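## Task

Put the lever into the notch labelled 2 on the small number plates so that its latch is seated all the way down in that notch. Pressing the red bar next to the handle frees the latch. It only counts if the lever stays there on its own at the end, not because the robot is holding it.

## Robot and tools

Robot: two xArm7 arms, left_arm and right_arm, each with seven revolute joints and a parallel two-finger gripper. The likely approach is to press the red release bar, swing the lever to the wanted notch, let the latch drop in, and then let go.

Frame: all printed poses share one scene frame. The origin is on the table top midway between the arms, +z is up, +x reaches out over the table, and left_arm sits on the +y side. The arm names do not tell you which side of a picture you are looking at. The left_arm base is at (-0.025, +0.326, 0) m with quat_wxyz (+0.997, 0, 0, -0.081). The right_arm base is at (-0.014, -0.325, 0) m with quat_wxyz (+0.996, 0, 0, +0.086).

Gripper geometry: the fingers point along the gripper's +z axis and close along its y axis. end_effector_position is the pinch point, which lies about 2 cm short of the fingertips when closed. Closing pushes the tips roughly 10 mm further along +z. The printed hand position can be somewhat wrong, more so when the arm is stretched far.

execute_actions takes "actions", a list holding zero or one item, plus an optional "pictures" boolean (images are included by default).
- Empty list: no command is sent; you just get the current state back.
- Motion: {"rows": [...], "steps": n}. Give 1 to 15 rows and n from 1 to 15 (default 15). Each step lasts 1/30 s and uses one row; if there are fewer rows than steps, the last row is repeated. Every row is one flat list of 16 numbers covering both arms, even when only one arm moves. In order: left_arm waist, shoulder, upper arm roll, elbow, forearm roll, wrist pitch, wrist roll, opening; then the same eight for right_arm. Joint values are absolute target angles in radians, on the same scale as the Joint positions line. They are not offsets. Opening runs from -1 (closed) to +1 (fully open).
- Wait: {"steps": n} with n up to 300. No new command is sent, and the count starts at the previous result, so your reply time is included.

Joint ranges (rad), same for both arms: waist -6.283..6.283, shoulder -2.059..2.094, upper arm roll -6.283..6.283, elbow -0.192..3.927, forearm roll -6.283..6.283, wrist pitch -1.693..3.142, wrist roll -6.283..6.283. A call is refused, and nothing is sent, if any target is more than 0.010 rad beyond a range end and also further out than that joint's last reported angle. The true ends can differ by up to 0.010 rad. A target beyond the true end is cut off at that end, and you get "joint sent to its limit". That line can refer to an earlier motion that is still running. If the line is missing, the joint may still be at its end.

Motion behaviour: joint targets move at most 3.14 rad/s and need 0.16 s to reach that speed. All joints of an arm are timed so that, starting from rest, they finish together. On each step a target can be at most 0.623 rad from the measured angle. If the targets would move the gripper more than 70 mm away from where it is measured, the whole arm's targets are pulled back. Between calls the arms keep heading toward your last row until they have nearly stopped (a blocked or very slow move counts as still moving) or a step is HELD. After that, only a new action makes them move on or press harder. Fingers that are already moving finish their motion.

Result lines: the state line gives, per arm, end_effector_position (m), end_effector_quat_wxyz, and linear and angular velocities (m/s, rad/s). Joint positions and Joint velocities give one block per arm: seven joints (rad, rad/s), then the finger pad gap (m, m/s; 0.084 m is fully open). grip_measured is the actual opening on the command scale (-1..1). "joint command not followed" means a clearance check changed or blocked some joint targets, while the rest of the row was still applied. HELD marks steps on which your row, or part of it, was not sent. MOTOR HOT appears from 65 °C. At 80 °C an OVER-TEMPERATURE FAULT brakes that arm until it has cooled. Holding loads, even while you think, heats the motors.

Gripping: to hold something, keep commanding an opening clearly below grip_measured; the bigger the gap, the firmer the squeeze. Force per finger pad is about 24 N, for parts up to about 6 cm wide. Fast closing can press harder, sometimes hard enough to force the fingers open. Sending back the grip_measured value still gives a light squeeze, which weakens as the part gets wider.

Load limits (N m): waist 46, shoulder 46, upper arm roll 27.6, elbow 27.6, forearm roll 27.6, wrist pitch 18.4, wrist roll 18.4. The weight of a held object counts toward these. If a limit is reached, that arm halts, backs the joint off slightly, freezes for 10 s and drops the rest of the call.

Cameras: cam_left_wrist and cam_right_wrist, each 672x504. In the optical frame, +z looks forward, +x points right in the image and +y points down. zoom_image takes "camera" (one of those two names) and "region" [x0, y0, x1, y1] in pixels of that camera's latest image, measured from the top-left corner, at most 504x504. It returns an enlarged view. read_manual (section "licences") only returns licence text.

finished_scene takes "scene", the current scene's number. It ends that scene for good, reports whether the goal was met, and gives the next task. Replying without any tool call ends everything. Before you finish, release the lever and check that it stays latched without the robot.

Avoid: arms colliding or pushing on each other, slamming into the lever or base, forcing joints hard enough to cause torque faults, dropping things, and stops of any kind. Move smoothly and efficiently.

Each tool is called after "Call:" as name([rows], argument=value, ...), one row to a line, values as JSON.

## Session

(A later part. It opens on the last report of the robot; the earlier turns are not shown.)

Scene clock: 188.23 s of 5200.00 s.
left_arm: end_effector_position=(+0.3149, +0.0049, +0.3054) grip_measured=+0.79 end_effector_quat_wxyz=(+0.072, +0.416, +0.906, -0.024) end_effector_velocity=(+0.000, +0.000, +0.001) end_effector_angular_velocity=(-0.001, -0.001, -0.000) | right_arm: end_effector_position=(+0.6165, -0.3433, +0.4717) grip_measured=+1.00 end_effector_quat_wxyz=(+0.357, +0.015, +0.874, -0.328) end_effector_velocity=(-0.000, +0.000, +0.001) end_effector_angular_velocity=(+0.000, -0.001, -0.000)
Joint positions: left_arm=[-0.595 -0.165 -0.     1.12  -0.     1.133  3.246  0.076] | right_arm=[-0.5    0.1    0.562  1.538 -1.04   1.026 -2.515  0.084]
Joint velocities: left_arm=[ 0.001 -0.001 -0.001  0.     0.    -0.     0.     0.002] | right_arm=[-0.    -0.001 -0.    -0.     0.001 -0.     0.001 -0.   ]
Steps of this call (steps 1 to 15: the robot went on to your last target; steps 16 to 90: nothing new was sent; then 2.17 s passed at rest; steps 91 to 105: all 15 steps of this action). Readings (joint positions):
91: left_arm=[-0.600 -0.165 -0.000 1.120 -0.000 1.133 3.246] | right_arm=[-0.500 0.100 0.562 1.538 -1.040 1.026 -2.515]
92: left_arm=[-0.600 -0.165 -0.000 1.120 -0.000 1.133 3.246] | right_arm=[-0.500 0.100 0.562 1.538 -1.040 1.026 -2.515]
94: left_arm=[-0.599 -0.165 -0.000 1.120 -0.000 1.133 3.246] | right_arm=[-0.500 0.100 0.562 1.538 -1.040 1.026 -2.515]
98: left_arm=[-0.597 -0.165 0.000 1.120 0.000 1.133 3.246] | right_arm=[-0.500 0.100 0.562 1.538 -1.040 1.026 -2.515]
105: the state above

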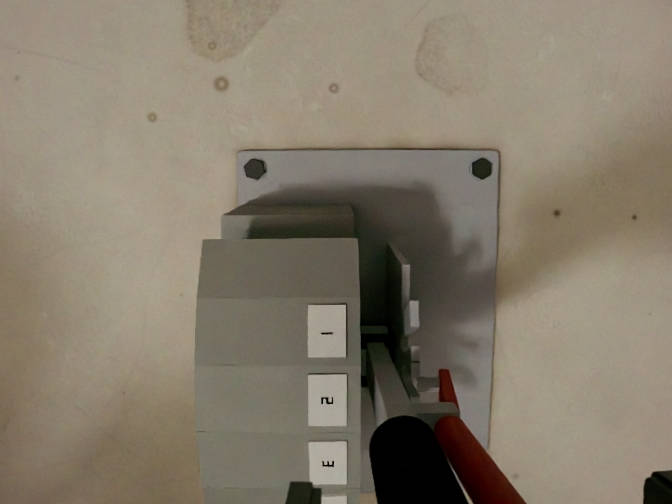

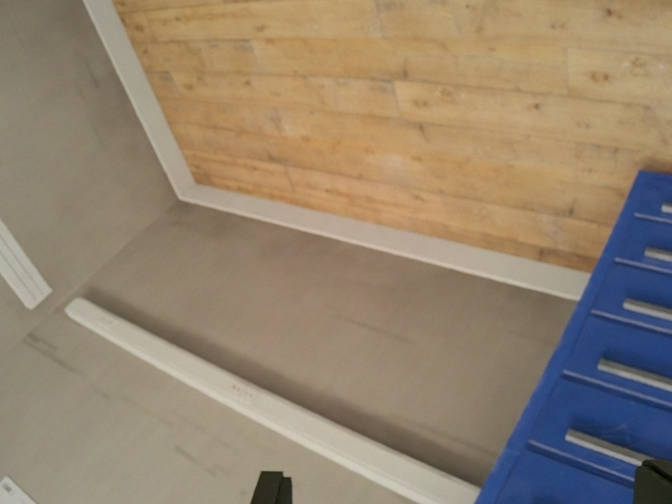

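Call:
execute_actions([
  {"rows":[[-0.597,-0.165,0,1.120,0,1.133,3.246,0.6,-0.5,0.1,0.562,1.538,-1.04,1.026,-2.515,1],[-0.599,-0.165,0,1.120,0,1.133,3.246,0.4,-0.5,0.1,0.562,1.538,-1.04,1.026,-2.515,1],[-0.601,-0.165,0,1.120,0,1.133,3.246,0.25,-0.5,0.1,0.562,1.538,-1.04,1.026,-2.515,1],[-0.603,-0.165,0,1.120,0,1.133,3.246,0.1,-0.5,0.1,0.562,1.538,-1.04,1.026,-2.515,1],[-0.605,-0.165,0,1.120,0,1.133,3.246,-0.05,-0.5,0.1,0.562,1.538,-1.04,1.026,-2.515,1],[-0.607,-0.165,0,1.120,0,1.133,3.246,-0.2,-0.5,0.1,0.562,1.538,-1.04,1.026,-2.515,1],[-0.608,-0.165,0,1.120,0,1.133,3.246,-0.35,-0.5,0.1,0.562,1.538,-1.04,1.026,-2.515,1],[-0.608,-0.165,0,1.120,0,1.133,3.246,-0.5,-0.5,0.1,0.562,1.538,-1.04,1.026,-2.515,1]],"steps":15},
], pictures=false)

Call:
execute_actions([
  {"rows":[[-0.608,-0.165,0,1.120,0,1.133,3.246,-0.5,-0.5,0.1,0.562,1.538,-1.04,1.026,-2.515,1],[-0.608,-0.165,0,1.120,0,1.133,3.246,-0.5,-0.5,0.1,0.562,1.538,-1.04,1.026,-2.515,1],[-0.608,-0.165,0,1.120,0,1.133,3.246,-0.5,-0.5,0.1,0.562,1.538,-1.04,1.026,-2.515,1],[-0.608,-0.176,0,1.106,0,1.123,3.247,-0.5,-0.5,0.1,0.562,1.538,-1.04,1.026,-2.515,1],[-0.608,-0.187,0,1.092,0,1.113,3.247,-0.5,-0.5,0.1,0.562,1.538,-1.04,1.026,-2.515,1],[-0.608,-0.198,0,1.079,0,1.103,3.247,-0.5,-0.5,0.1,0.562,1.538,-1.04,1.026,-2.515,1],[-0.607,-0.209,0,1.065,0,1.093,3.248,-0.5,-0.5,0.1,0.562,1.538,-1.04,1.026,-2.515,1],[-0.607,-0.220,0,1.051,0,1.083,3.248,-0.5,-0.5,0.1,0.562,1.538,-1.04,1.026,-2.515,1]],"steps":15},
])

Scene clock: 203.50 s of 5200.00 s.
left_arm: end_effector_position=(+0.3112, +0.0011, +0.3057) grip_measured=-0.18 end_effector_quat_wxyz=(+0.072, +0.421, +0.904, -0.025) end_effector_velocity=(-0.000, -0.001, -0.001) end_effector_angular_velocity=(+0.002, +0.000, -0.003) | right_arm: end_effector_position=(+0.6165, -0.3433, +0.4717) grip_measured=+1.00 end_effector_quat_wxyz=(+0.357, +0.015, +0.874, -0.328) end_effector_velocity=(+0.000, -0.000, -0.000) end_effector_angular_velocity=(-0.000, +0.001, -0.000)
Joint positions: left_arm=[-0.607 -0.166  0.001  1.12  -0.     1.134  3.246  0.036] | right_arm=[-0.5    0.1    0.562  1.538 -1.04   1.026 -2.515  0.084]
Joint velocities: left_arm=[-0.004  0.002  0.002 -0.     0.002 -0.001  0.     0.   ] | right_arm=[ 0.001  0.001 -0.     0.    -0.     0.001 -0.001 -0.   ]
Steps of this call (steps 1 to 15: the robot went on to your last target; steps 16 to 90: nothing new was sent; then 11.77 s passed at rest; steps 91 to 105: all 15 steps of this action). Readings (joint positions):
91: left_arm=[-0.595 -0.165 0.000 1.120 0.000 1.133 3.246] | right_arm=[-0.500 0.100 0.562 1.538 -1.040 1.026 -2.515]
92: left_arm=[-0.595 -0.165 0.000 1.120 0.000 1.133 3.246] | right_arm=[-0.500 0.100 0.562 1.538 -1.040 1.026 -2.515]
94: left_arm=[-0.597 -0.165 0.000 1.120 0.000 1.133 3.246] | right_arm=[-0.500 0.100 0.562 1.538 -1.040 1.026 -2.515]
98: left_arm=[-0.603 -0.165 -0.000 1.120 -0.000 1.133 3.246] | right_arm=[-0.500 0.100 0.562 1.538 -1.040 1.026 -2.515]
105: the state above

Scene clock: 204.00 s of 5200.00 s.
left_arm: end_effector_position=(+0.3063, +0.0064, +0.3047) grip_measured=-0.18 end_effector_quat_wxyz=(+0.088, +0.421, +0.902, -0.030) end_effector_velocity=(-0.005, +0.006, -0.002) end_effector_angular_velocity=(-0.019, -0.020, +0.001) | right_arm: end_effector_position=(+0.6165, -0.3433, +0.4717) grip_measured=+1.00 end_effector_quat_wxyz=(+0.357, +0.015, +0.874, -0.328) end_effector_velocity=(-0.000, -0.000, -0.000) end_effector_angular_velocity=(-0.000, +0.002, -0.001)
Joint positions: left_arm=[-0.607 -0.215  0.001  1.057  0.     1.087  3.248  0.036] | right_arm=[-0.5    0.1    0.562  1.538 -1.04   1.026 -2.515  0.084]
Joint velocities: left_arm=[ 0.001 -0.046  0.001 -0.061  0.    -0.042  0.001  0.   ] | right_arm=[-0.     0.     0.    -0.     0.001  0.002 -0.001  0.   ]
Steps of this call (steps 1 to 15: all 15 steps of this action). Readings (joint positions):
1: left_arm=[-0.607 -0.166 0.001 1.120 0.000 1.134 3.246] | right_arm=[-0.500 0.100 0.562 1.538 -1.040 1.026 -2.515]
2: left_arm=[-0.607 -0.166 0.001 1.120 0.000 1.134 3.246] | right_arm=[-0.500 0.100 0.562 1.538 -1.040 1.026 -2.515]
4: left_arm=[-0.607 -0.166 0.001 1.120 0.000 1.133 3.246] | right_arm=[-0.500 0.100 0.562 1.538 -1.040 1.026 -2.515]
8: left_arm=[-0.607 -0.179 0.001 1.102 0.000 1.117 3.247] | right_arm=[-0.500 0.100 0.562 1.538 -1.040 1.026 -2.515]
15: the state above

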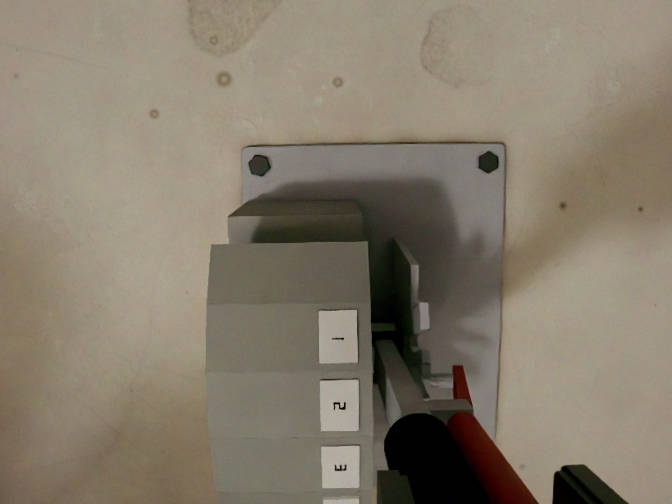

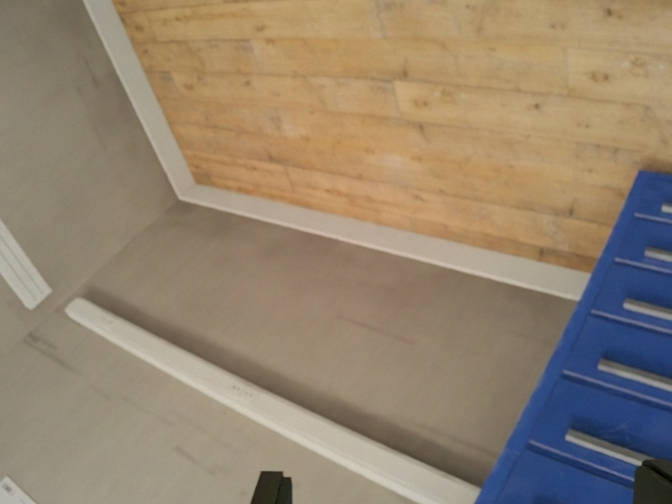

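Call:
execute_actions([
  {"rows":[[-0.607,-0.230,0,1.038,0,1.074,3.248,-0.5,-0.5,0.1,0.562,1.538,-1.04,1.026,-2.515,1],[-0.607,-0.240,0,1.025,0,1.065,3.248,-0.5,-0.5,0.1,0.562,1.538,-1.04,1.026,-2.515,1],[-0.607,-0.240,0,1.025,0,1.065,3.248,-0.5,-0.5,0.1,0.562,1.538,-1.04,1.026,-2.515,1],[-0.607,-0.240,0,1.025,0,1.065,3.248,-0.5,-0.5,0.1,0.562,1.538,-1.04,1.026,-2.515,1],[-0.607,-0.240,0,1.025,0,1.065,3.248,-0.5,-0.5,0.1,0.562,1.538,-1.04,1.026,-2.515,1],[-0.607,-0.240,0,1.025,0,1.065,3.248,-0.5,-0.5,0.1,0.562,1.538,-1.04,1.026,-2.515,1],[-0.606,-0.240,0,1.025,0,1.065,3.248,-0.15,-0.5,0.1,0.562,1.538,-1.04,1.026,-2.515,1],[-0.605,-0.240,0,1.025,0,1.065,3.248,-0.05,-0.5,0.1,0.562,1.538,-1.04,1.026,-2.515,1],[-0.604,-0.240,0,1.025,0,1.065,3.248,0.05,-0.5,0.1,0.562,1.538,-1.04,1.026,-2.515,1],[-0.603,-0.240,0,1.025,0,1.065,3.248,0.15,-0.5,0.1,0.562,1.538,-1.04,1.026,-2.515,1],[-0.602,-0.240,0,1.025,0,1.065,3.248,0.25,-0.5,0.1,0.562,1.538,-1.04,1.026,-2.515,1],[-0.601,-0.240,0,1.025,0,1.065,3.248,0.35,-0.5,0.1,0.562,1.538,-1.04,1.026,-2.515,1],[-0.599,-0.240,0,1.025,0,1.065,3.248,0.45,-0.5,0.1,0.562,1.538,-1.04,1.026,-2.515,1],[-0.597,-0.240,0,1.025,0,1.065,3.248,0.6,-0.5,0.1,0.562,1.538,-1.04,1.026,-2.515,1],[-0.595,-0.240,0,1.025,0,1.065,3.248,0.8,-0.5,0.1,0.562,1.538,-1.04,1.026,-2.515,1]],"steps":15},
], pictures=false)

Call:
execute_actions([
  {"steps":15},
])

Scene clock: 217.00 s of 5200.00 s.
left_arm: end_effector_position=(+0.3002, +0.0078, +0.3016) grip_measured=+0.43 end_effector_quat_wxyz=(+0.092, +0.424, +0.901, -0.032) end_effector_velocity=(+0.017, +0.011, +0.008) end_effector_angular_velocity=(-0.015, -0.018, +0.040) | right_arm: end_effector_position=(+0.6165, -0.3433, +0.4717) grip_measured=+1.00 end_effector_quat_wxyz=(+0.357, +0.015, +0.874, -0.328) end_effector_velocity=(-0.000, +0.001, -0.000) end_effector_angular_velocity=(+0.002, +0.000, +0.000)
Joint positions: left_arm=[-0.605 -0.239 -0.007  1.023 -0.002  1.067  3.248  0.062] | right_arm=[-0.5    0.1    0.562  1.538 -1.04   1.026 -2.515  0.084]
Joint velocities: left_arm=[ 0.036 -0.006  0.005  0.008  0.003 -0.009  0.     0.173] | right_arm=[ 0.001  0.    -0.    -0.     0.001  0.     0.001 -0.   ]
Steps of this call (steps 1 to 15: the robot went on to your last target; steps 16 to 90: nothing new was sent; then 9.50 s passed at rest; steps 91 to 105: all 15 steps of this action). Readings (joint positions):
91: left_arm=[-0.607 -0.220 0.000 1.051 0.000 1.083 3.248] | right_arm=[-0.500 0.100 0.562 1.538 -1.040 1.026 -2.515]
92: left_arm=[-0.607 -0.221 0.000 1.050 0.000 1.082 3.248] | right_arm=[-0.500 0.100 0.562 1.538 -1.040 1.026 -2.515]
94: left_arm=[-0.607 -0.227 0.000 1.042 0.000 1.076 3.248] | right_arm=[-0.500 0.100 0.562 1.538 -1.040 1.026 -2.515]
98: left_arm=[-0.607 -0.237 0.000 1.030 0.000 1.068 3.248] | right_arm=[-0.500 0.100 0.562 1.538 -1.040 1.026 -2.515]
105: the state above

Scene clock: 217.50 s of 5200.00 s.
left_arm: end_effector_position=(+0.3064, +0.0128, +0.3035) grip_measured=+0.80 end_effector_quat_wxyz=(+0.095, +0.416, +0.904, -0.032) end_effector_velocity=(+0.001, +0.001, +0.000) end_effector_angular_velocity=(-0.000, -0.001, +0.003) | right_arm: end_effector_position=(+0.6165, -0.3433, +0.4717) grip_measured=+1.00 end_effector_quat_wxyz=(+0.357, +0.015, +0.874, -0.328) end_effector_velocity=(+0.000, +0.000, +0.000) end_effector_angular_velocity=(+0.001, -0.001, -0.000)
Joint positions: left_arm=[-0.595 -0.24  -0.     1.025 -0.     1.065  3.248  0.076] | right_arm=[-0.5    0.1    0.562  1.538 -1.04   1.026 -2.515  0.084]
Joint velocities: left_arm=[ 0.001 -0.001  0.001 -0.001  0.001 -0.001 -0.001  0.   ] | right_arm=[ 0.    -0.    -0.    -0.     0.    -0.001  0.001 -0.   ]
Steps of this call (steps 1 to 15: the robot went on to your last target). Readings (joint positions):
1: left_arm=[-0.604 -0.239 -0.006 1.023 -0.002 1.067 3.248] | right_arm=[-0.500 0.100 0.562 1.538 -1.040 1.026 -2.515]
2: left_arm=[-0.602 -0.239 -0.005 1.024 -0.001 1.067 3.248] | right_arm=[-0.500 0.100 0.562 1.538 -1.040 1.026 -2.515]
4: left_arm=[-0.599 -0.240 -0.002 1.024 -0.001 1.066 3.248] | right_arm=[-0.500 0.100 0.562 1.538 -1.040 1.026 -2.515]
8: left_arm=[-0.596 -0.240 -0.001 1.025 -0.000 1.065 3.248] | right_arm=[-0.500 0.100 0.562 1.538 -1.040 1.026 -2.515]
15: the state above

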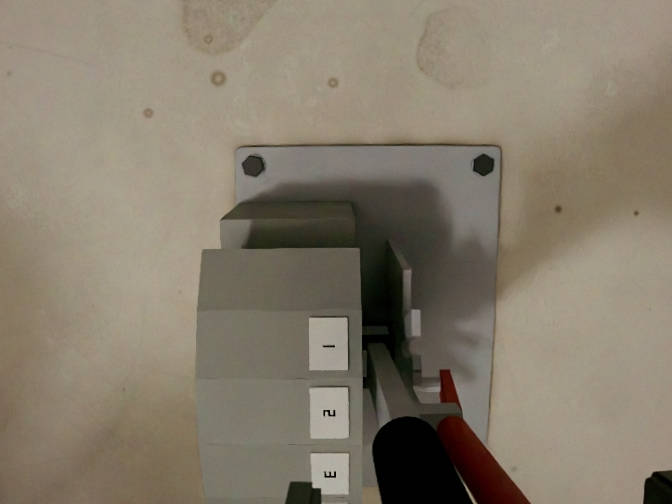

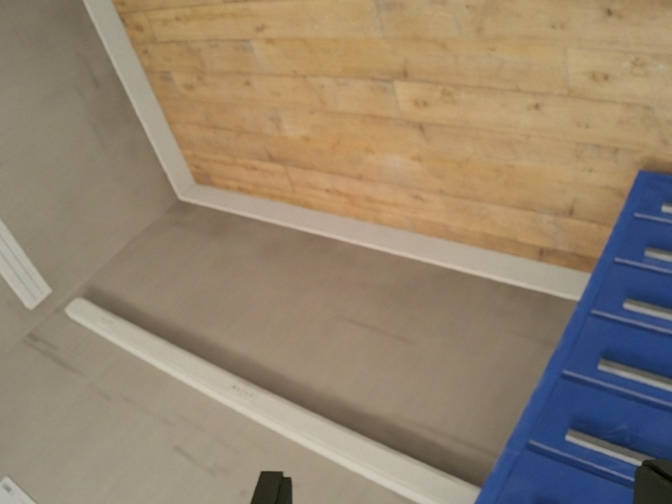

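Call:
zoom_image(camera="cam_left_wrist", region=[360, 280, 500, 440])

Region (360, 280, 500, 440) of cam_left_wrist's 672x504 image, scaled by 3.150, with more detail than that image has; it fills the left 441 columns of this view, and the rest is white.

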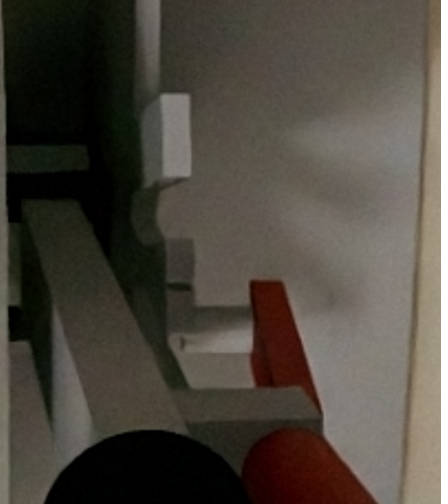

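Call:
execute_actions([
  {"rows":[[-0.597,-0.285,0,1.207,0,1.292,3.248,1,-0.5,0.1,0.562,1.538,-1.04,1.026,-2.515,1]],"steps":15},
], pictures=false)

Call:
execute_actions([
  {"rows":[[-0.620,-0.285,0,1.207,0,1.292,4.79,1,-0.5,0.1,0.562,1.538,-1.04,1.026,-2.515,1]],"steps":15},
], pictures=false)

Call:
execute_actions([
  {"steps":12},
])

Scene clock: 244.50 s of 5200.00 s.
left_arm: end_effector_position=(+0.2947, +0.0230, +0.3793) grip_measured=+1.00 end_effector_quat_wxyz=(+0.093, +0.417, +0.904, -0.032) end_effector_velocity=(-0.004, +0.004, +0.006) end_effector_angular_velocity=(+0.015, +0.016, -0.001) | right_arm: end_effector_position=(+0.6165, -0.3433, +0.4717) grip_measured=+1.00 end_effector_quat_wxyz=(+0.357, +0.015, +0.874, -0.328) end_effector_velocity=(-0.000, -0.000, -0.000) end_effector_angular_velocity=(+0.001, +0.001, -0.001)
Joint positions: left_arm=[-0.597 -0.283  0.     1.202 -0.     1.288  3.248  0.084] | right_arm=[-0.5    0.1    0.562  1.538 -1.04   1.026 -2.515  0.084]
Joint velocities: left_arm=[-0.     0.002  0.     0.027 -0.     0.047  0.001  0.   ] | right_arm=[ 0.001  0.    -0.001  0.     0.001  0.001  0.    -0.   ]
Steps of this call (steps 1 to 15: the robot went on to your last target; steps 16 to 90: nothing new was sent; then 23.50 s passed at rest; steps 91 to 105: all 15 steps of this action). Readings (joint positions):
91: left_arm=[-0.595 -0.240 -0.000 1.025 0.000 1.065 3.248] | right_arm=[-0.500 0.100 0.562 1.538 -1.040 1.026 -2.515]
92: left_arm=[-0.595 -0.240 0.000 1.028 -0.000 1.071 3.248] | right_arm=[-0.500 0.100 0.562 1.538 -1.040 1.026 -2.515]
94: left_arm=[-0.595 -0.246 0.000 1.060 -0.000 1.119 3.248] | right_arm=[-0.500 0.100 0.562 1.538 -1.040 1.026 -2.515]
98: left_arm=[-0.597 -0.277 -0.000 1.169 0.000 1.235 3.248] | right_arm=[-0.500 0.100 0.562 1.538 -1.040 1.026 -2.515]
105: the state above

Scene clock: 245.00 s of 5200.00 s.
left_arm: end_effector_position=(+0.2877, +0.0160, +0.3818) grip_measured=+1.00 end_effector_quat_wxyz=(+0.099, +0.793, +0.601, +0.014) end_effector_velocity=(-0.001, -0.001, +0.000) end_effector_angular_velocity=(+0.354, -0.351, -2.467) | right_arm: end_effector_position=(+0.6165, -0.3433, +0.4717) grip_measured=+1.00 end_effector_quat_wxyz=(+0.357, +0.015, +0.874, -0.328) end_effector_velocity=(+0.000, +0.000, +0.000) end_effector_angular_velocity=(-0.001, -0.000, +0.001)
Joint positions: left_arm=[-0.619 -0.285 -0.     1.207 -0.     1.292  4.206  0.084] | right_arm=[-0.5    0.1    0.562  1.538 -1.04   1.026 -2.515  0.084]
Joint velocities: left_arm=[-0.008  0.     0.004  0.001  0.     0.001  2.513  0.   ] | right_arm=[ 0.001 -0.    -0.     0.    -0.001 -0.001 -0.001 -0.   ]
Steps of this call (steps 1 to 15: all 15 steps of this action). Readings (joint positions):
1: left_arm=[-0.597 -0.283 0.000 1.203 -0.000 1.289 3.248] | right_arm=[-0.500 0.100 0.562 1.538 -1.040 1.026 -2.515]
2: left_arm=[-0.597 -0.284 0.000 1.204 -0.000 1.290 3.254] | right_arm=[-0.500 0.100 0.562 1.538 -1.040 1.026 -2.515]
4: left_arm=[-0.599 -0.284 0.000 1.205 0.000 1.291 3.305] | right_arm=[-0.500 0.100 0.562 1.538 -1.040 1.026 -2.515]
8: left_arm=[-0.609 -0.285 -0.000 1.206 -0.000 1.292 3.602] | right_arm=[-0.500 0.100 0.562 1.538 -1.040 1.026 -2.515]
15: the state above

Scene clock: 245.40 s of 5200.00 s.
left_arm: end_effector_position=(+0.2875, +0.0158, +0.3819) grip_measured=+1.00 end_effector_quat_wxyz=(+0.091, +0.930, +0.353, +0.041) end_effector_velocity=(-0.000, -0.000, +0.000) end_effector_angular_velocity=(+0.021, -0.021, -0.143) | right_arm: end_effector_position=(+0.6165, -0.3433, +0.4717) grip_measured=+1.00 end_effector_quat_wxyz=(+0.357, +0.015, +0.874, -0.328) end_effector_velocity=(+0.000, +0.000, +0.001) end_effector_angular_velocity=(-0.002, -0.001, +0.001)
Joint positions: left_arm=[-0.62  -0.285  0.     1.207 -0.     1.292  4.777  0.084] | right_arm=[-0.5    0.1    0.562  1.538 -1.04   1.026 -2.515  0.084]
Joint velocities: left_arm=[-0.    -0.    -0.001  0.     0.     0.     0.145  0.   ] | right_arm=[ 0.001 -0.    -0.    -0.    -0.002 -0.     0.     0.   ]
Steps of this call (steps 1 to 12: the robot went on to your last target). Readings (joint positions):
1: left_arm=[-0.619 -0.285 0.000 1.207 0.000 1.292 4.290] | right_arm=[-0.500 0.100 0.562 1.538 -1.040 1.026 -2.515]
2: left_arm=[-0.620 -0.285 0.000 1.207 0.000 1.292 4.374] | right_arm=[-0.500 0.100 0.562 1.538 -1.040 1.026 -2.515]
4: left_arm=[-0.620 -0.285 0.000 1.207 0.000 1.292 4.530] | right_arm=[-0.500 0.100 0.562 1.538 -1.040 1.026 -2.515]
8: left_arm=[-0.620 -0.285 0.000 1.207 0.000 1.292 4.728] | right_arm=[-0.500 0.100 0.562 1.538 -1.040 1.026 -2.515]
12: the state above

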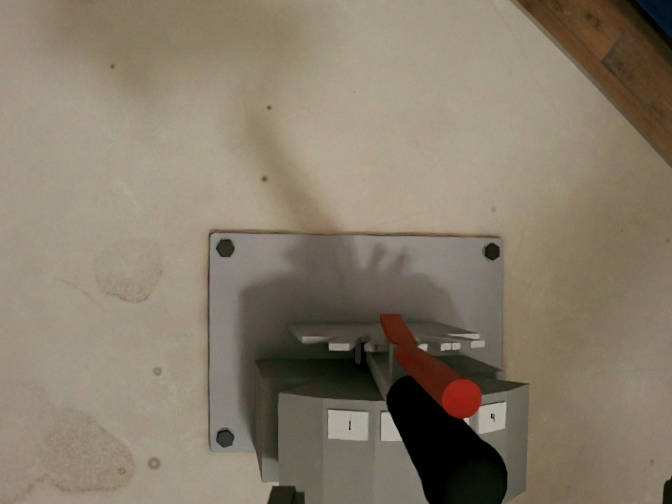

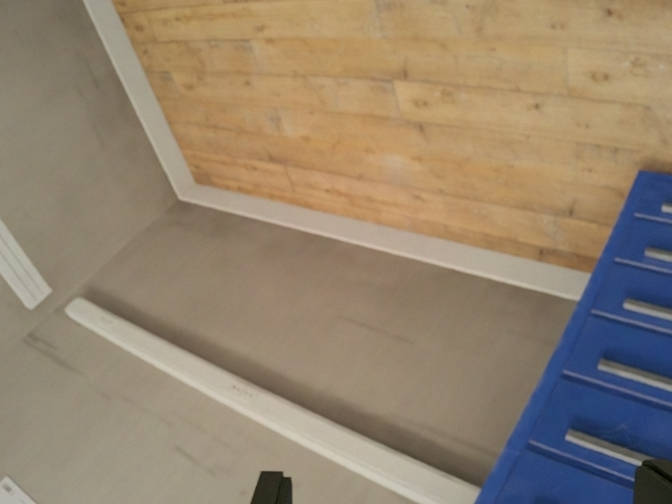

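Call:
zoom_image(camera="cam_left_wrist", region=[270, 290, 520, 450])

Region (270, 290, 520, 450) of cam_left_wrist's 672x504 image, scaled by 2.016, with more detail than that image has; it fills the top 323 rows of this view, and the rest is white.

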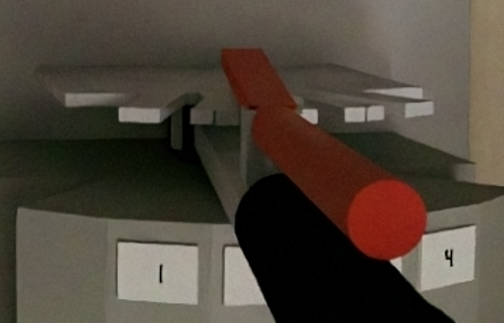

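Call:
execute_actions([
  {"rows":[[-0.620,-0.2225,0,1.042,0,1.0645,4.79,1,-0.5,0.1,0.562,1.538,-1.04,1.026,-2.515,1]],"steps":15},
])

Scene clock: 261.37 s of 5200.00 s.
left_arm: end_effector_position=(+0.3025, +0.0009, +0.3062) grip_measured=+1.00 end_effector_quat_wxyz=(+0.092, +0.933, +0.347, +0.042) end_effector_velocity=(+0.003, -0.003, -0.006) end_effector_angular_velocity=(-0.016, -0.016, -0.000) | right_arm: end_effector_position=(+0.6165, -0.3433, +0.4717) grip_measured=+1.00 end_effector_quat_wxyz=(+0.357, +0.015, +0.874, -0.328) end_effector_velocity=(-0.000, -0.000, +0.000) end_effector_angular_velocity=(-0.001, +0.000, -0.001)
Joint positions: left_arm=[-0.62  -0.224 -0.     1.047  0.     1.069  4.79   0.084] | right_arm=[-0.5    0.1    0.562  1.538 -1.04   1.026 -2.515  0.084]
Joint velocities: left_arm=[ 0.     0.     0.    -0.025 -0.    -0.048  0.001 -0.   ] | right_arm=[ 0.    -0.001  0.    -0.     0.     0.001 -0.     0.   ]
Steps of this call (steps 1 to 30: the robot went on to your last target; steps 31 to 100: nothing new was sent; then 12.13 s passed at rest; steps 101 to 115: all 15 steps of this action). Readings (joint positions):
101: left_arm=[-0.620 -0.285 0.000 1.207 -0.000 1.292 4.790] | right_arm=[-0.500 0.100 0.562 1.538 -1.040 1.026 -2.515]
102: left_arm=[-0.620 -0.284 0.000 1.204 0.000 1.286 4.790] | right_arm=[-0.500 0.100 0.562 1.538 -1.040 1.026 -2.515]
104: left_arm=[-0.620 -0.276 -0.000 1.176 0.000 1.239 4.790] | right_arm=[-0.500 0.100 0.562 1.538 -1.040 1.026 -2.515]
108: left_arm=[-0.620 -0.234 0.000 1.077 -0.000 1.122 4.790] | right_arm=[-0.500 0.100 0.562 1.538 -1.040 1.026 -2.515]
115: the state above

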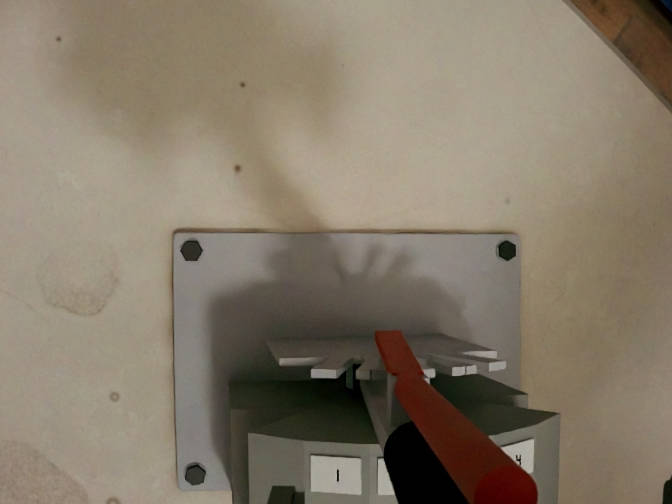

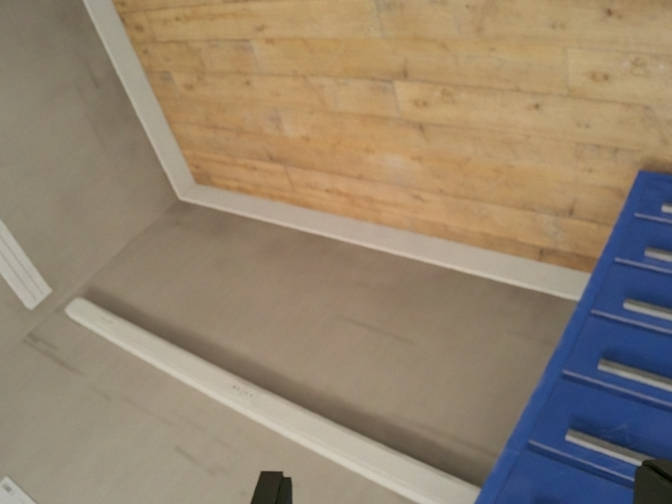

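Call:
execute_actions([
  {"rows":[[-0.620,-0.2225,0,1.042,0,1.0645,4.79,0.7,-0.5,0.1,0.562,1.538,-1.04,1.026,-2.515,1],[-0.620,-0.2225,0,1.042,0,1.0645,4.79,0.5,-0.5,0.1,0.562,1.538,-1.04,1.026,-2.515,1],[-0.620,-0.2225,0,1.042,0,1.0645,4.79,0.3,-0.5,0.1,0.562,1.538,-1.04,1.026,-2.515,1],[-0.620,-0.2225,0,1.042,0,1.0645,4.79,0.1,-0.5,0.1,0.562,1.538,-1.04,1.026,-2.515,1],[-0.620,-0.2225,0,1.042,0,1.0645,4.79,-0.1,-0.5,0.1,0.562,1.538,-1.04,1.026,-2.515,1],[-0.620,-0.2225,0,1.042,0,1.0645,4.79,-0.2,-0.5,0.1,0.562,1.538,-1.04,1.026,-2.515,1],[-0.620,-0.2225,0,1.042,0,1.0645,4.79,-0.3,-0.5,0.1,0.562,1.538,-1.04,1.026,-2.515,1],[-0.620,-0.2225,0,1.042,0,1.0645,4.79,-0.4,-0.5,0.1,0.562,1.538,-1.04,1.026,-2.515,1],[-0.620,-0.2225,0,1.042,0,1.0645,4.79,-0.5,-0.5,0.1,0.562,1.538,-1.04,1.026,-2.515,1],[-0.620,-0.2225,0,1.042,0,1.0645,4.79,-0.6,-0.5,0.1,0.562,1.538,-1.04,1.026,-2.515,1],[-0.620,-0.2225,0,1.042,0,1.0645,4.79,-0.7,-0.5,0.1,0.562,1.538,-1.04,1.026,-2.515,1]],"steps":15},
], pictures=false)

Call:
execute_actions([
  {"steps":15},
])

Scene clock: 272.03 s of 5200.00 s.
left_arm: end_effector_position=(+0.3019, +0.0016, +0.3030) grip_measured=-0.46 end_effector_quat_wxyz=(+0.089, +0.933, +0.347, +0.041) end_effector_velocity=(+0.001, -0.000, +0.000) end_effector_angular_velocity=(-0.002, -0.001, +0.001) | right_arm: end_effector_position=(+0.6165, -0.3433, +0.4717) grip_measured=+1.00 end_effector_quat_wxyz=(+0.357, +0.015, +0.874, -0.328) end_effector_velocity=(-0.000, +0.001, +0.001) end_effector_angular_velocity=(+0.001, -0.001, +0.001)
Joint positions: left_arm=[-0.62  -0.223  0.     1.041  0.     1.066  4.79   0.024] | right_arm=[-0.5    0.1    0.562  1.538 -1.04   1.026 -2.515  0.084]
Joint velocities: left_arm=[-0.     0.     0.001  0.    -0.001 -0.002  0.    -0.   ] | right_arm=[-0.001 -0.001  0.001 -0.     0.001 -0.001  0.     0.   ]
Steps of this call (steps 1 to 15: the robot went on to your last target; steps 16 to 90: nothing new was sent; then 7.17 s passed at rest; steps 91 to 105: all 15 steps of this action). Readings (joint positions):
91: left_arm=[-0.620 -0.223 0.000 1.042 -0.000 1.064 4.790] | right_arm=[-0.500 0.100 0.562 1.538 -1.040 1.026 -2.515]
92: left_arm=[-0.620 -0.223 -0.000 1.042 0.000 1.064 4.790] | right_arm=[-0.500 0.100 0.562 1.538 -1.040 1.026 -2.515]
94: left_arm=[-0.620 -0.223 -0.000 1.042 0.000 1.064 4.790] | right_arm=[-0.500 0.100 0.562 1.538 -1.040 1.026 -2.515]
98: left_arm=[-0.620 -0.222 0.000 1.042 -0.000 1.065 4.790] | right_arm=[-0.500 0.100 0.562 1.538 -1.040 1.026 -2.515]
105: the state above

Scene clock: 272.53 s of 5200.00 s.
left_arm: end_effector_position=(+0.3022, +0.0012, +0.3032) grip_measured=-0.46 end_effector_quat_wxyz=(+0.090, +0.933, +0.347, +0.042) end_effector_velocity=(+0.000, -0.000, -0.000) end_effector_angular_velocity=(-0.001, -0.000, +0.001) | right_arm: end_effector_position=(+0.6165, -0.3433, +0.4717) grip_measured=+1.00 end_effector_quat_wxyz=(+0.357, +0.015, +0.874, -0.328) end_effector_velocity=(+0.000, -0.001, +0.000) end_effector_angular_velocity=(-0.000, -0.000, -0.001)
Joint positions: left_arm=[-0.62  -0.222  0.     1.041  0.     1.065  4.79   0.024] | right_arm=[-0.5    0.1    0.562  1.538 -1.04   1.026 -2.515  0.084]
Joint velocities: left_arm=[ 0.     0.001  0.    -0.     0.    -0.002 -0.     0.   ] | right_arm=[-0.002 -0.     0.     0.    -0.    -0.    -0.     0.   ]
Steps of this call (steps 1 to 15: the robot went on to your last target). Readings (joint positions):
1: left_arm=[-0.620 -0.223 0.000 1.041 0.000 1.066 4.790] | right_arm=[-0.500 0.100 0.562 1.538 -1.040 1.026 -2.515]
2: left_arm=[-0.620 -0.223 0.000 1.041 0.000 1.066 4.790] | right_arm=[-0.500 0.100 0.562 1.538 -1.040 1.026 -2.515]
4: left_arm=[-0.620 -0.223 0.000 1.041 0.000 1.066 4.790] | right_arm=[-0.500 0.100 0.562 1.538 -1.040 1.026 -2.515]
8: left_arm=[-0.620 -0.223 0.000 1.041 0.000 1.066 4.790] | right_arm=[-0.500 0.100 0.562 1.538 -1.040 1.026 -2.515]
15: the state above
All arms were judged still, so your last target was given up. Only a new action makes them travel on or press farther. Fingers that are still opening or closing keep moving.

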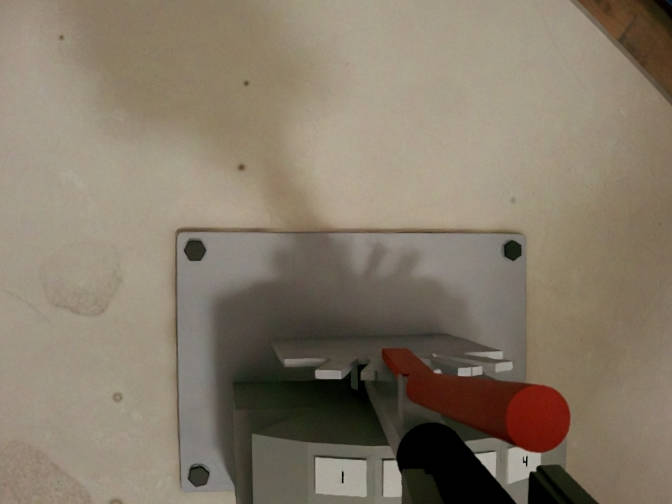

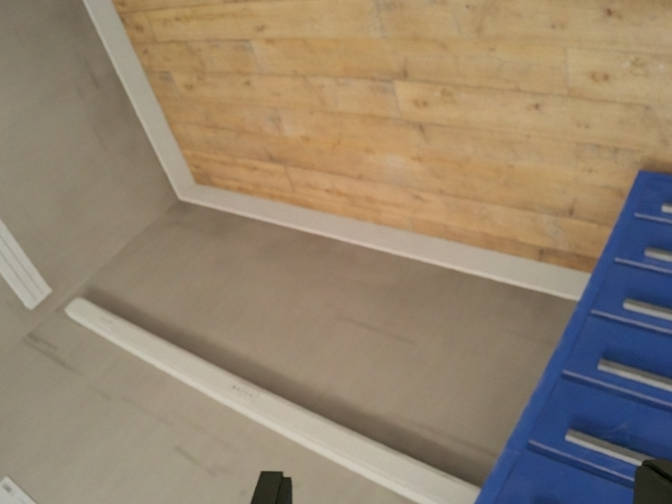

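Call:
zoom_image(camera="cam_left_wrist", region=[290, 320, 530, 500])

Region (290, 320, 530, 500) of cam_left_wrist's 672x504 image, scaled by 2.100, with more detail than that image has; it fills the top 378 rows of this view, and the rest is white.

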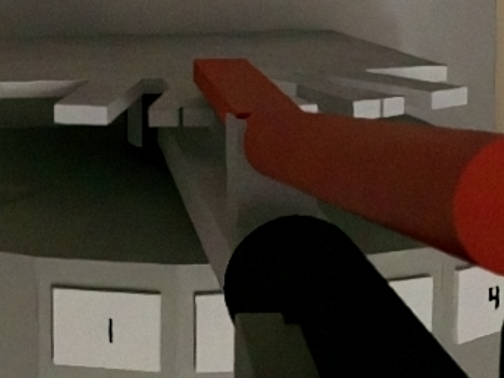

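Call:
execute_actions([
  {"rows":[[-0.620,-0.2225,0,1.042,0,1.0645,4.79,-0.3,-0.5,0.1,0.562,1.538,-1.04,1.026,-2.515,1],[-0.620,-0.2225,0,1.042,0,1.0645,4.79,0,-0.5,0.1,0.562,1.538,-1.04,1.026,-2.515,1],[-0.620,-0.2225,0,1.042,0,1.0645,4.79,0.4,-0.5,0.1,0.562,1.538,-1.04,1.026,-2.515,1],[-0.620,-0.2225,0,1.042,0,1.0645,4.79,1,-0.5,0.1,0.562,1.538,-1.04,1.026,-2.515,1],[-0.620,-0.2225,0,1.042,0,1.0645,4.79,1,-0.5,0.1,0.562,1.538,-1.04,1.026,-2.515,1],[-0.620,-0.2225,0,1.042,0,1.0645,4.79,1,-0.5,0.1,0.562,1.538,-1.04,1.026,-2.515,1],[-0.620,-0.2225,0,1.042,0,1.0645,4.79,1,-0.5,0.1,0.562,1.538,-1.04,1.026,-2.515,1],[-0.620,-0.2225,0,1.042,0,1.0645,4.79,1,-0.5,0.1,0.562,1.538,-1.04,1.026,-2.515,1],[-0.620,-0.285,0,1.207,0,1.292,4.79,1,-0.5,0.1,0.562,1.538,-1.04,1.026,-2.515,1]],"steps":15},
], pictures=false)

Call:
execute_actions([
  {"steps":15},
])

Scene clock: 282.63 s of 5200.00 s.
left_arm: end_effector_position=(+0.2948, +0.0086, +0.3576) grip_measured=+0.99 end_effector_quat_wxyz=(+0.094, +0.932, +0.347, +0.043) end_effector_velocity=(-0.047, +0.044, +0.371) end_effector_angular_velocity=(-0.159, -0.163, -0.005) | right_arm: end_effector_position=(+0.6165, -0.3433, +0.4717) grip_measured=+1.00 end_effector_quat_wxyz=(+0.357, +0.015, +0.874, -0.328) end_effector_velocity=(-0.000, -0.000, +0.001) end_effector_angular_velocity=(-0.003, -0.001, -0.000)
Joint positions: left_arm=[-0.62  -0.265 -0.     1.154  0.     1.212  4.79   0.084] | right_arm=[-0.5    0.1    0.562  1.538 -1.04   1.026 -2.515  0.084]
Joint velocities: left_arm=[-0.001 -0.311 -0.003  0.69   0.001  0.774  0.001  0.005] | right_arm=[ 0.002 -0.    -0.001  0.001 -0.002  0.001  0.     0.   ]
Steps of this call (steps 1 to 90: nothing new was sent; then 6.60 s passed at rest; steps 91 to 105: all 15 steps of this action). Readings (joint positions):
91: left_arm=[-0.620 -0.222 -0.000 1.042 -0.000 1.065 4.790] | right_arm=[-0.500 0.100 0.562 1.538 -1.040 1.026 -2.515]
92: left_arm=[-0.620 -0.222 -0.000 1.042 -0.000 1.065 4.790] | right_arm=[-0.500 0.100 0.562 1.538 -1.040 1.026 -2.515]
94: left_arm=[-0.620 -0.223 -0.000 1.045 -0.000 1.061 4.790] | right_arm=[-0.500 0.100 0.562 1.538 -1.040 1.026 -2.515]
98: left_arm=[-0.620 -0.224 -0.000 1.046 -0.000 1.061 4.790] | right_arm=[-0.500 0.100 0.562 1.538 -1.040 1.026 -2.515]
105: the state above

Scene clock: 283.13 s of 5200.00 s.
left_arm: end_effector_position=(+0.2875, +0.0158, +0.3814) grip_measured=+1.00 end_effector_quat_wxyz=(+0.090, +0.933, +0.347, +0.042) end_effector_velocity=(+0.000, +0.000, +0.003) end_effector_angular_velocity=(-0.003, -0.003, +0.001) | right_arm: end_effector_position=(+0.6165, -0.3433, +0.4717) grip_measured=+1.00 end_effector_quat_wxyz=(+0.357, +0.015, +0.874, -0.328) end_effector_velocity=(-0.000, -0.000, +0.000) end_effector_angular_velocity=(-0.001, +0.000, -0.000)
Joint positions: left_arm=[-0.62  -0.285 -0.     1.206 -0.     1.292  4.79   0.084] | right_arm=[-0.5    0.1    0.562  1.538 -1.04   1.026 -2.515  0.084]
Joint velocities: left_arm=[ 0.    -0.002  0.001  0.005  0.     0.003 -0.     0.   ] | right_arm=[ 0.    -0.    -0.001 -0.    -0.    -0.    -0.    -0.   ]
Steps of this call (steps 1 to 15: the robot went on to your last target). Readings (joint positions):
1: left_arm=[-0.620 -0.274 -0.000 1.174 0.000 1.235 4.790] | right_arm=[-0.500 0.100 0.562 1.538 -1.040 1.026 -2.515]
2: left_arm=[-0.620 -0.280 -0.000 1.187 0.000 1.252 4.790] | right_arm=[-0.500 0.100 0.562 1.538 -1.040 1.026 -2.515]
4: left_arm=[-0.620 -0.284 -0.000 1.199 0.000 1.273 4.790] | right_arm=[-0.500 0.100 0.562 1.538 -1.040 1.026 -2.515]
8: left_arm=[-0.620 -0.283 0.000 1.202 -0.000 1.288 4.790] | right_arm=[-0.500 0.100 0.562 1.538 -1.040 1.026 -2.515]
15: the state above

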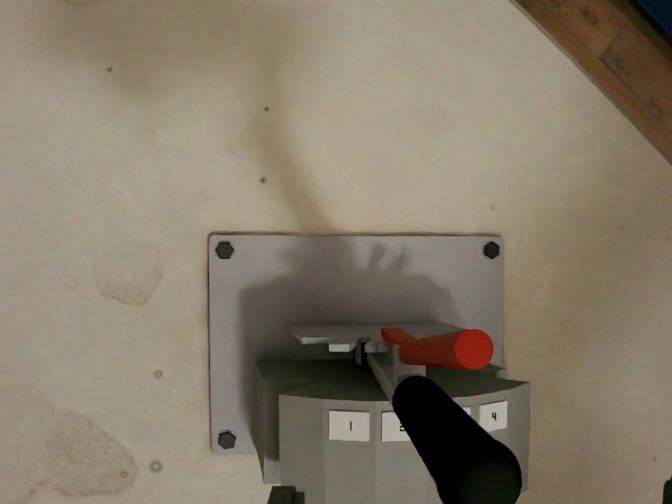

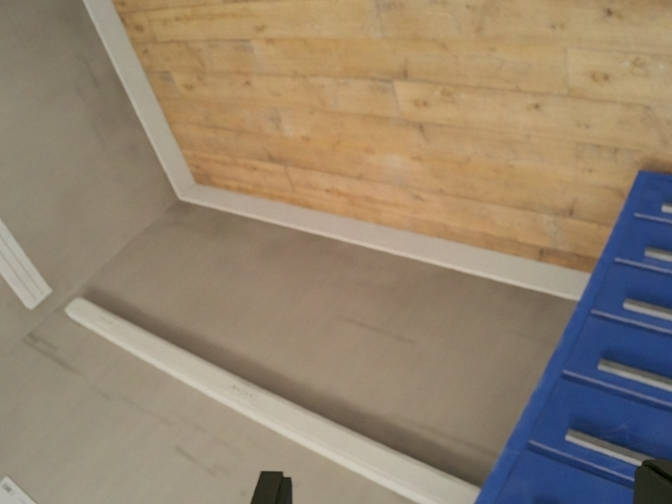

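Latched in notch 2.

Call:
finished_scene(scene=1)

The scene is finished: the task was done.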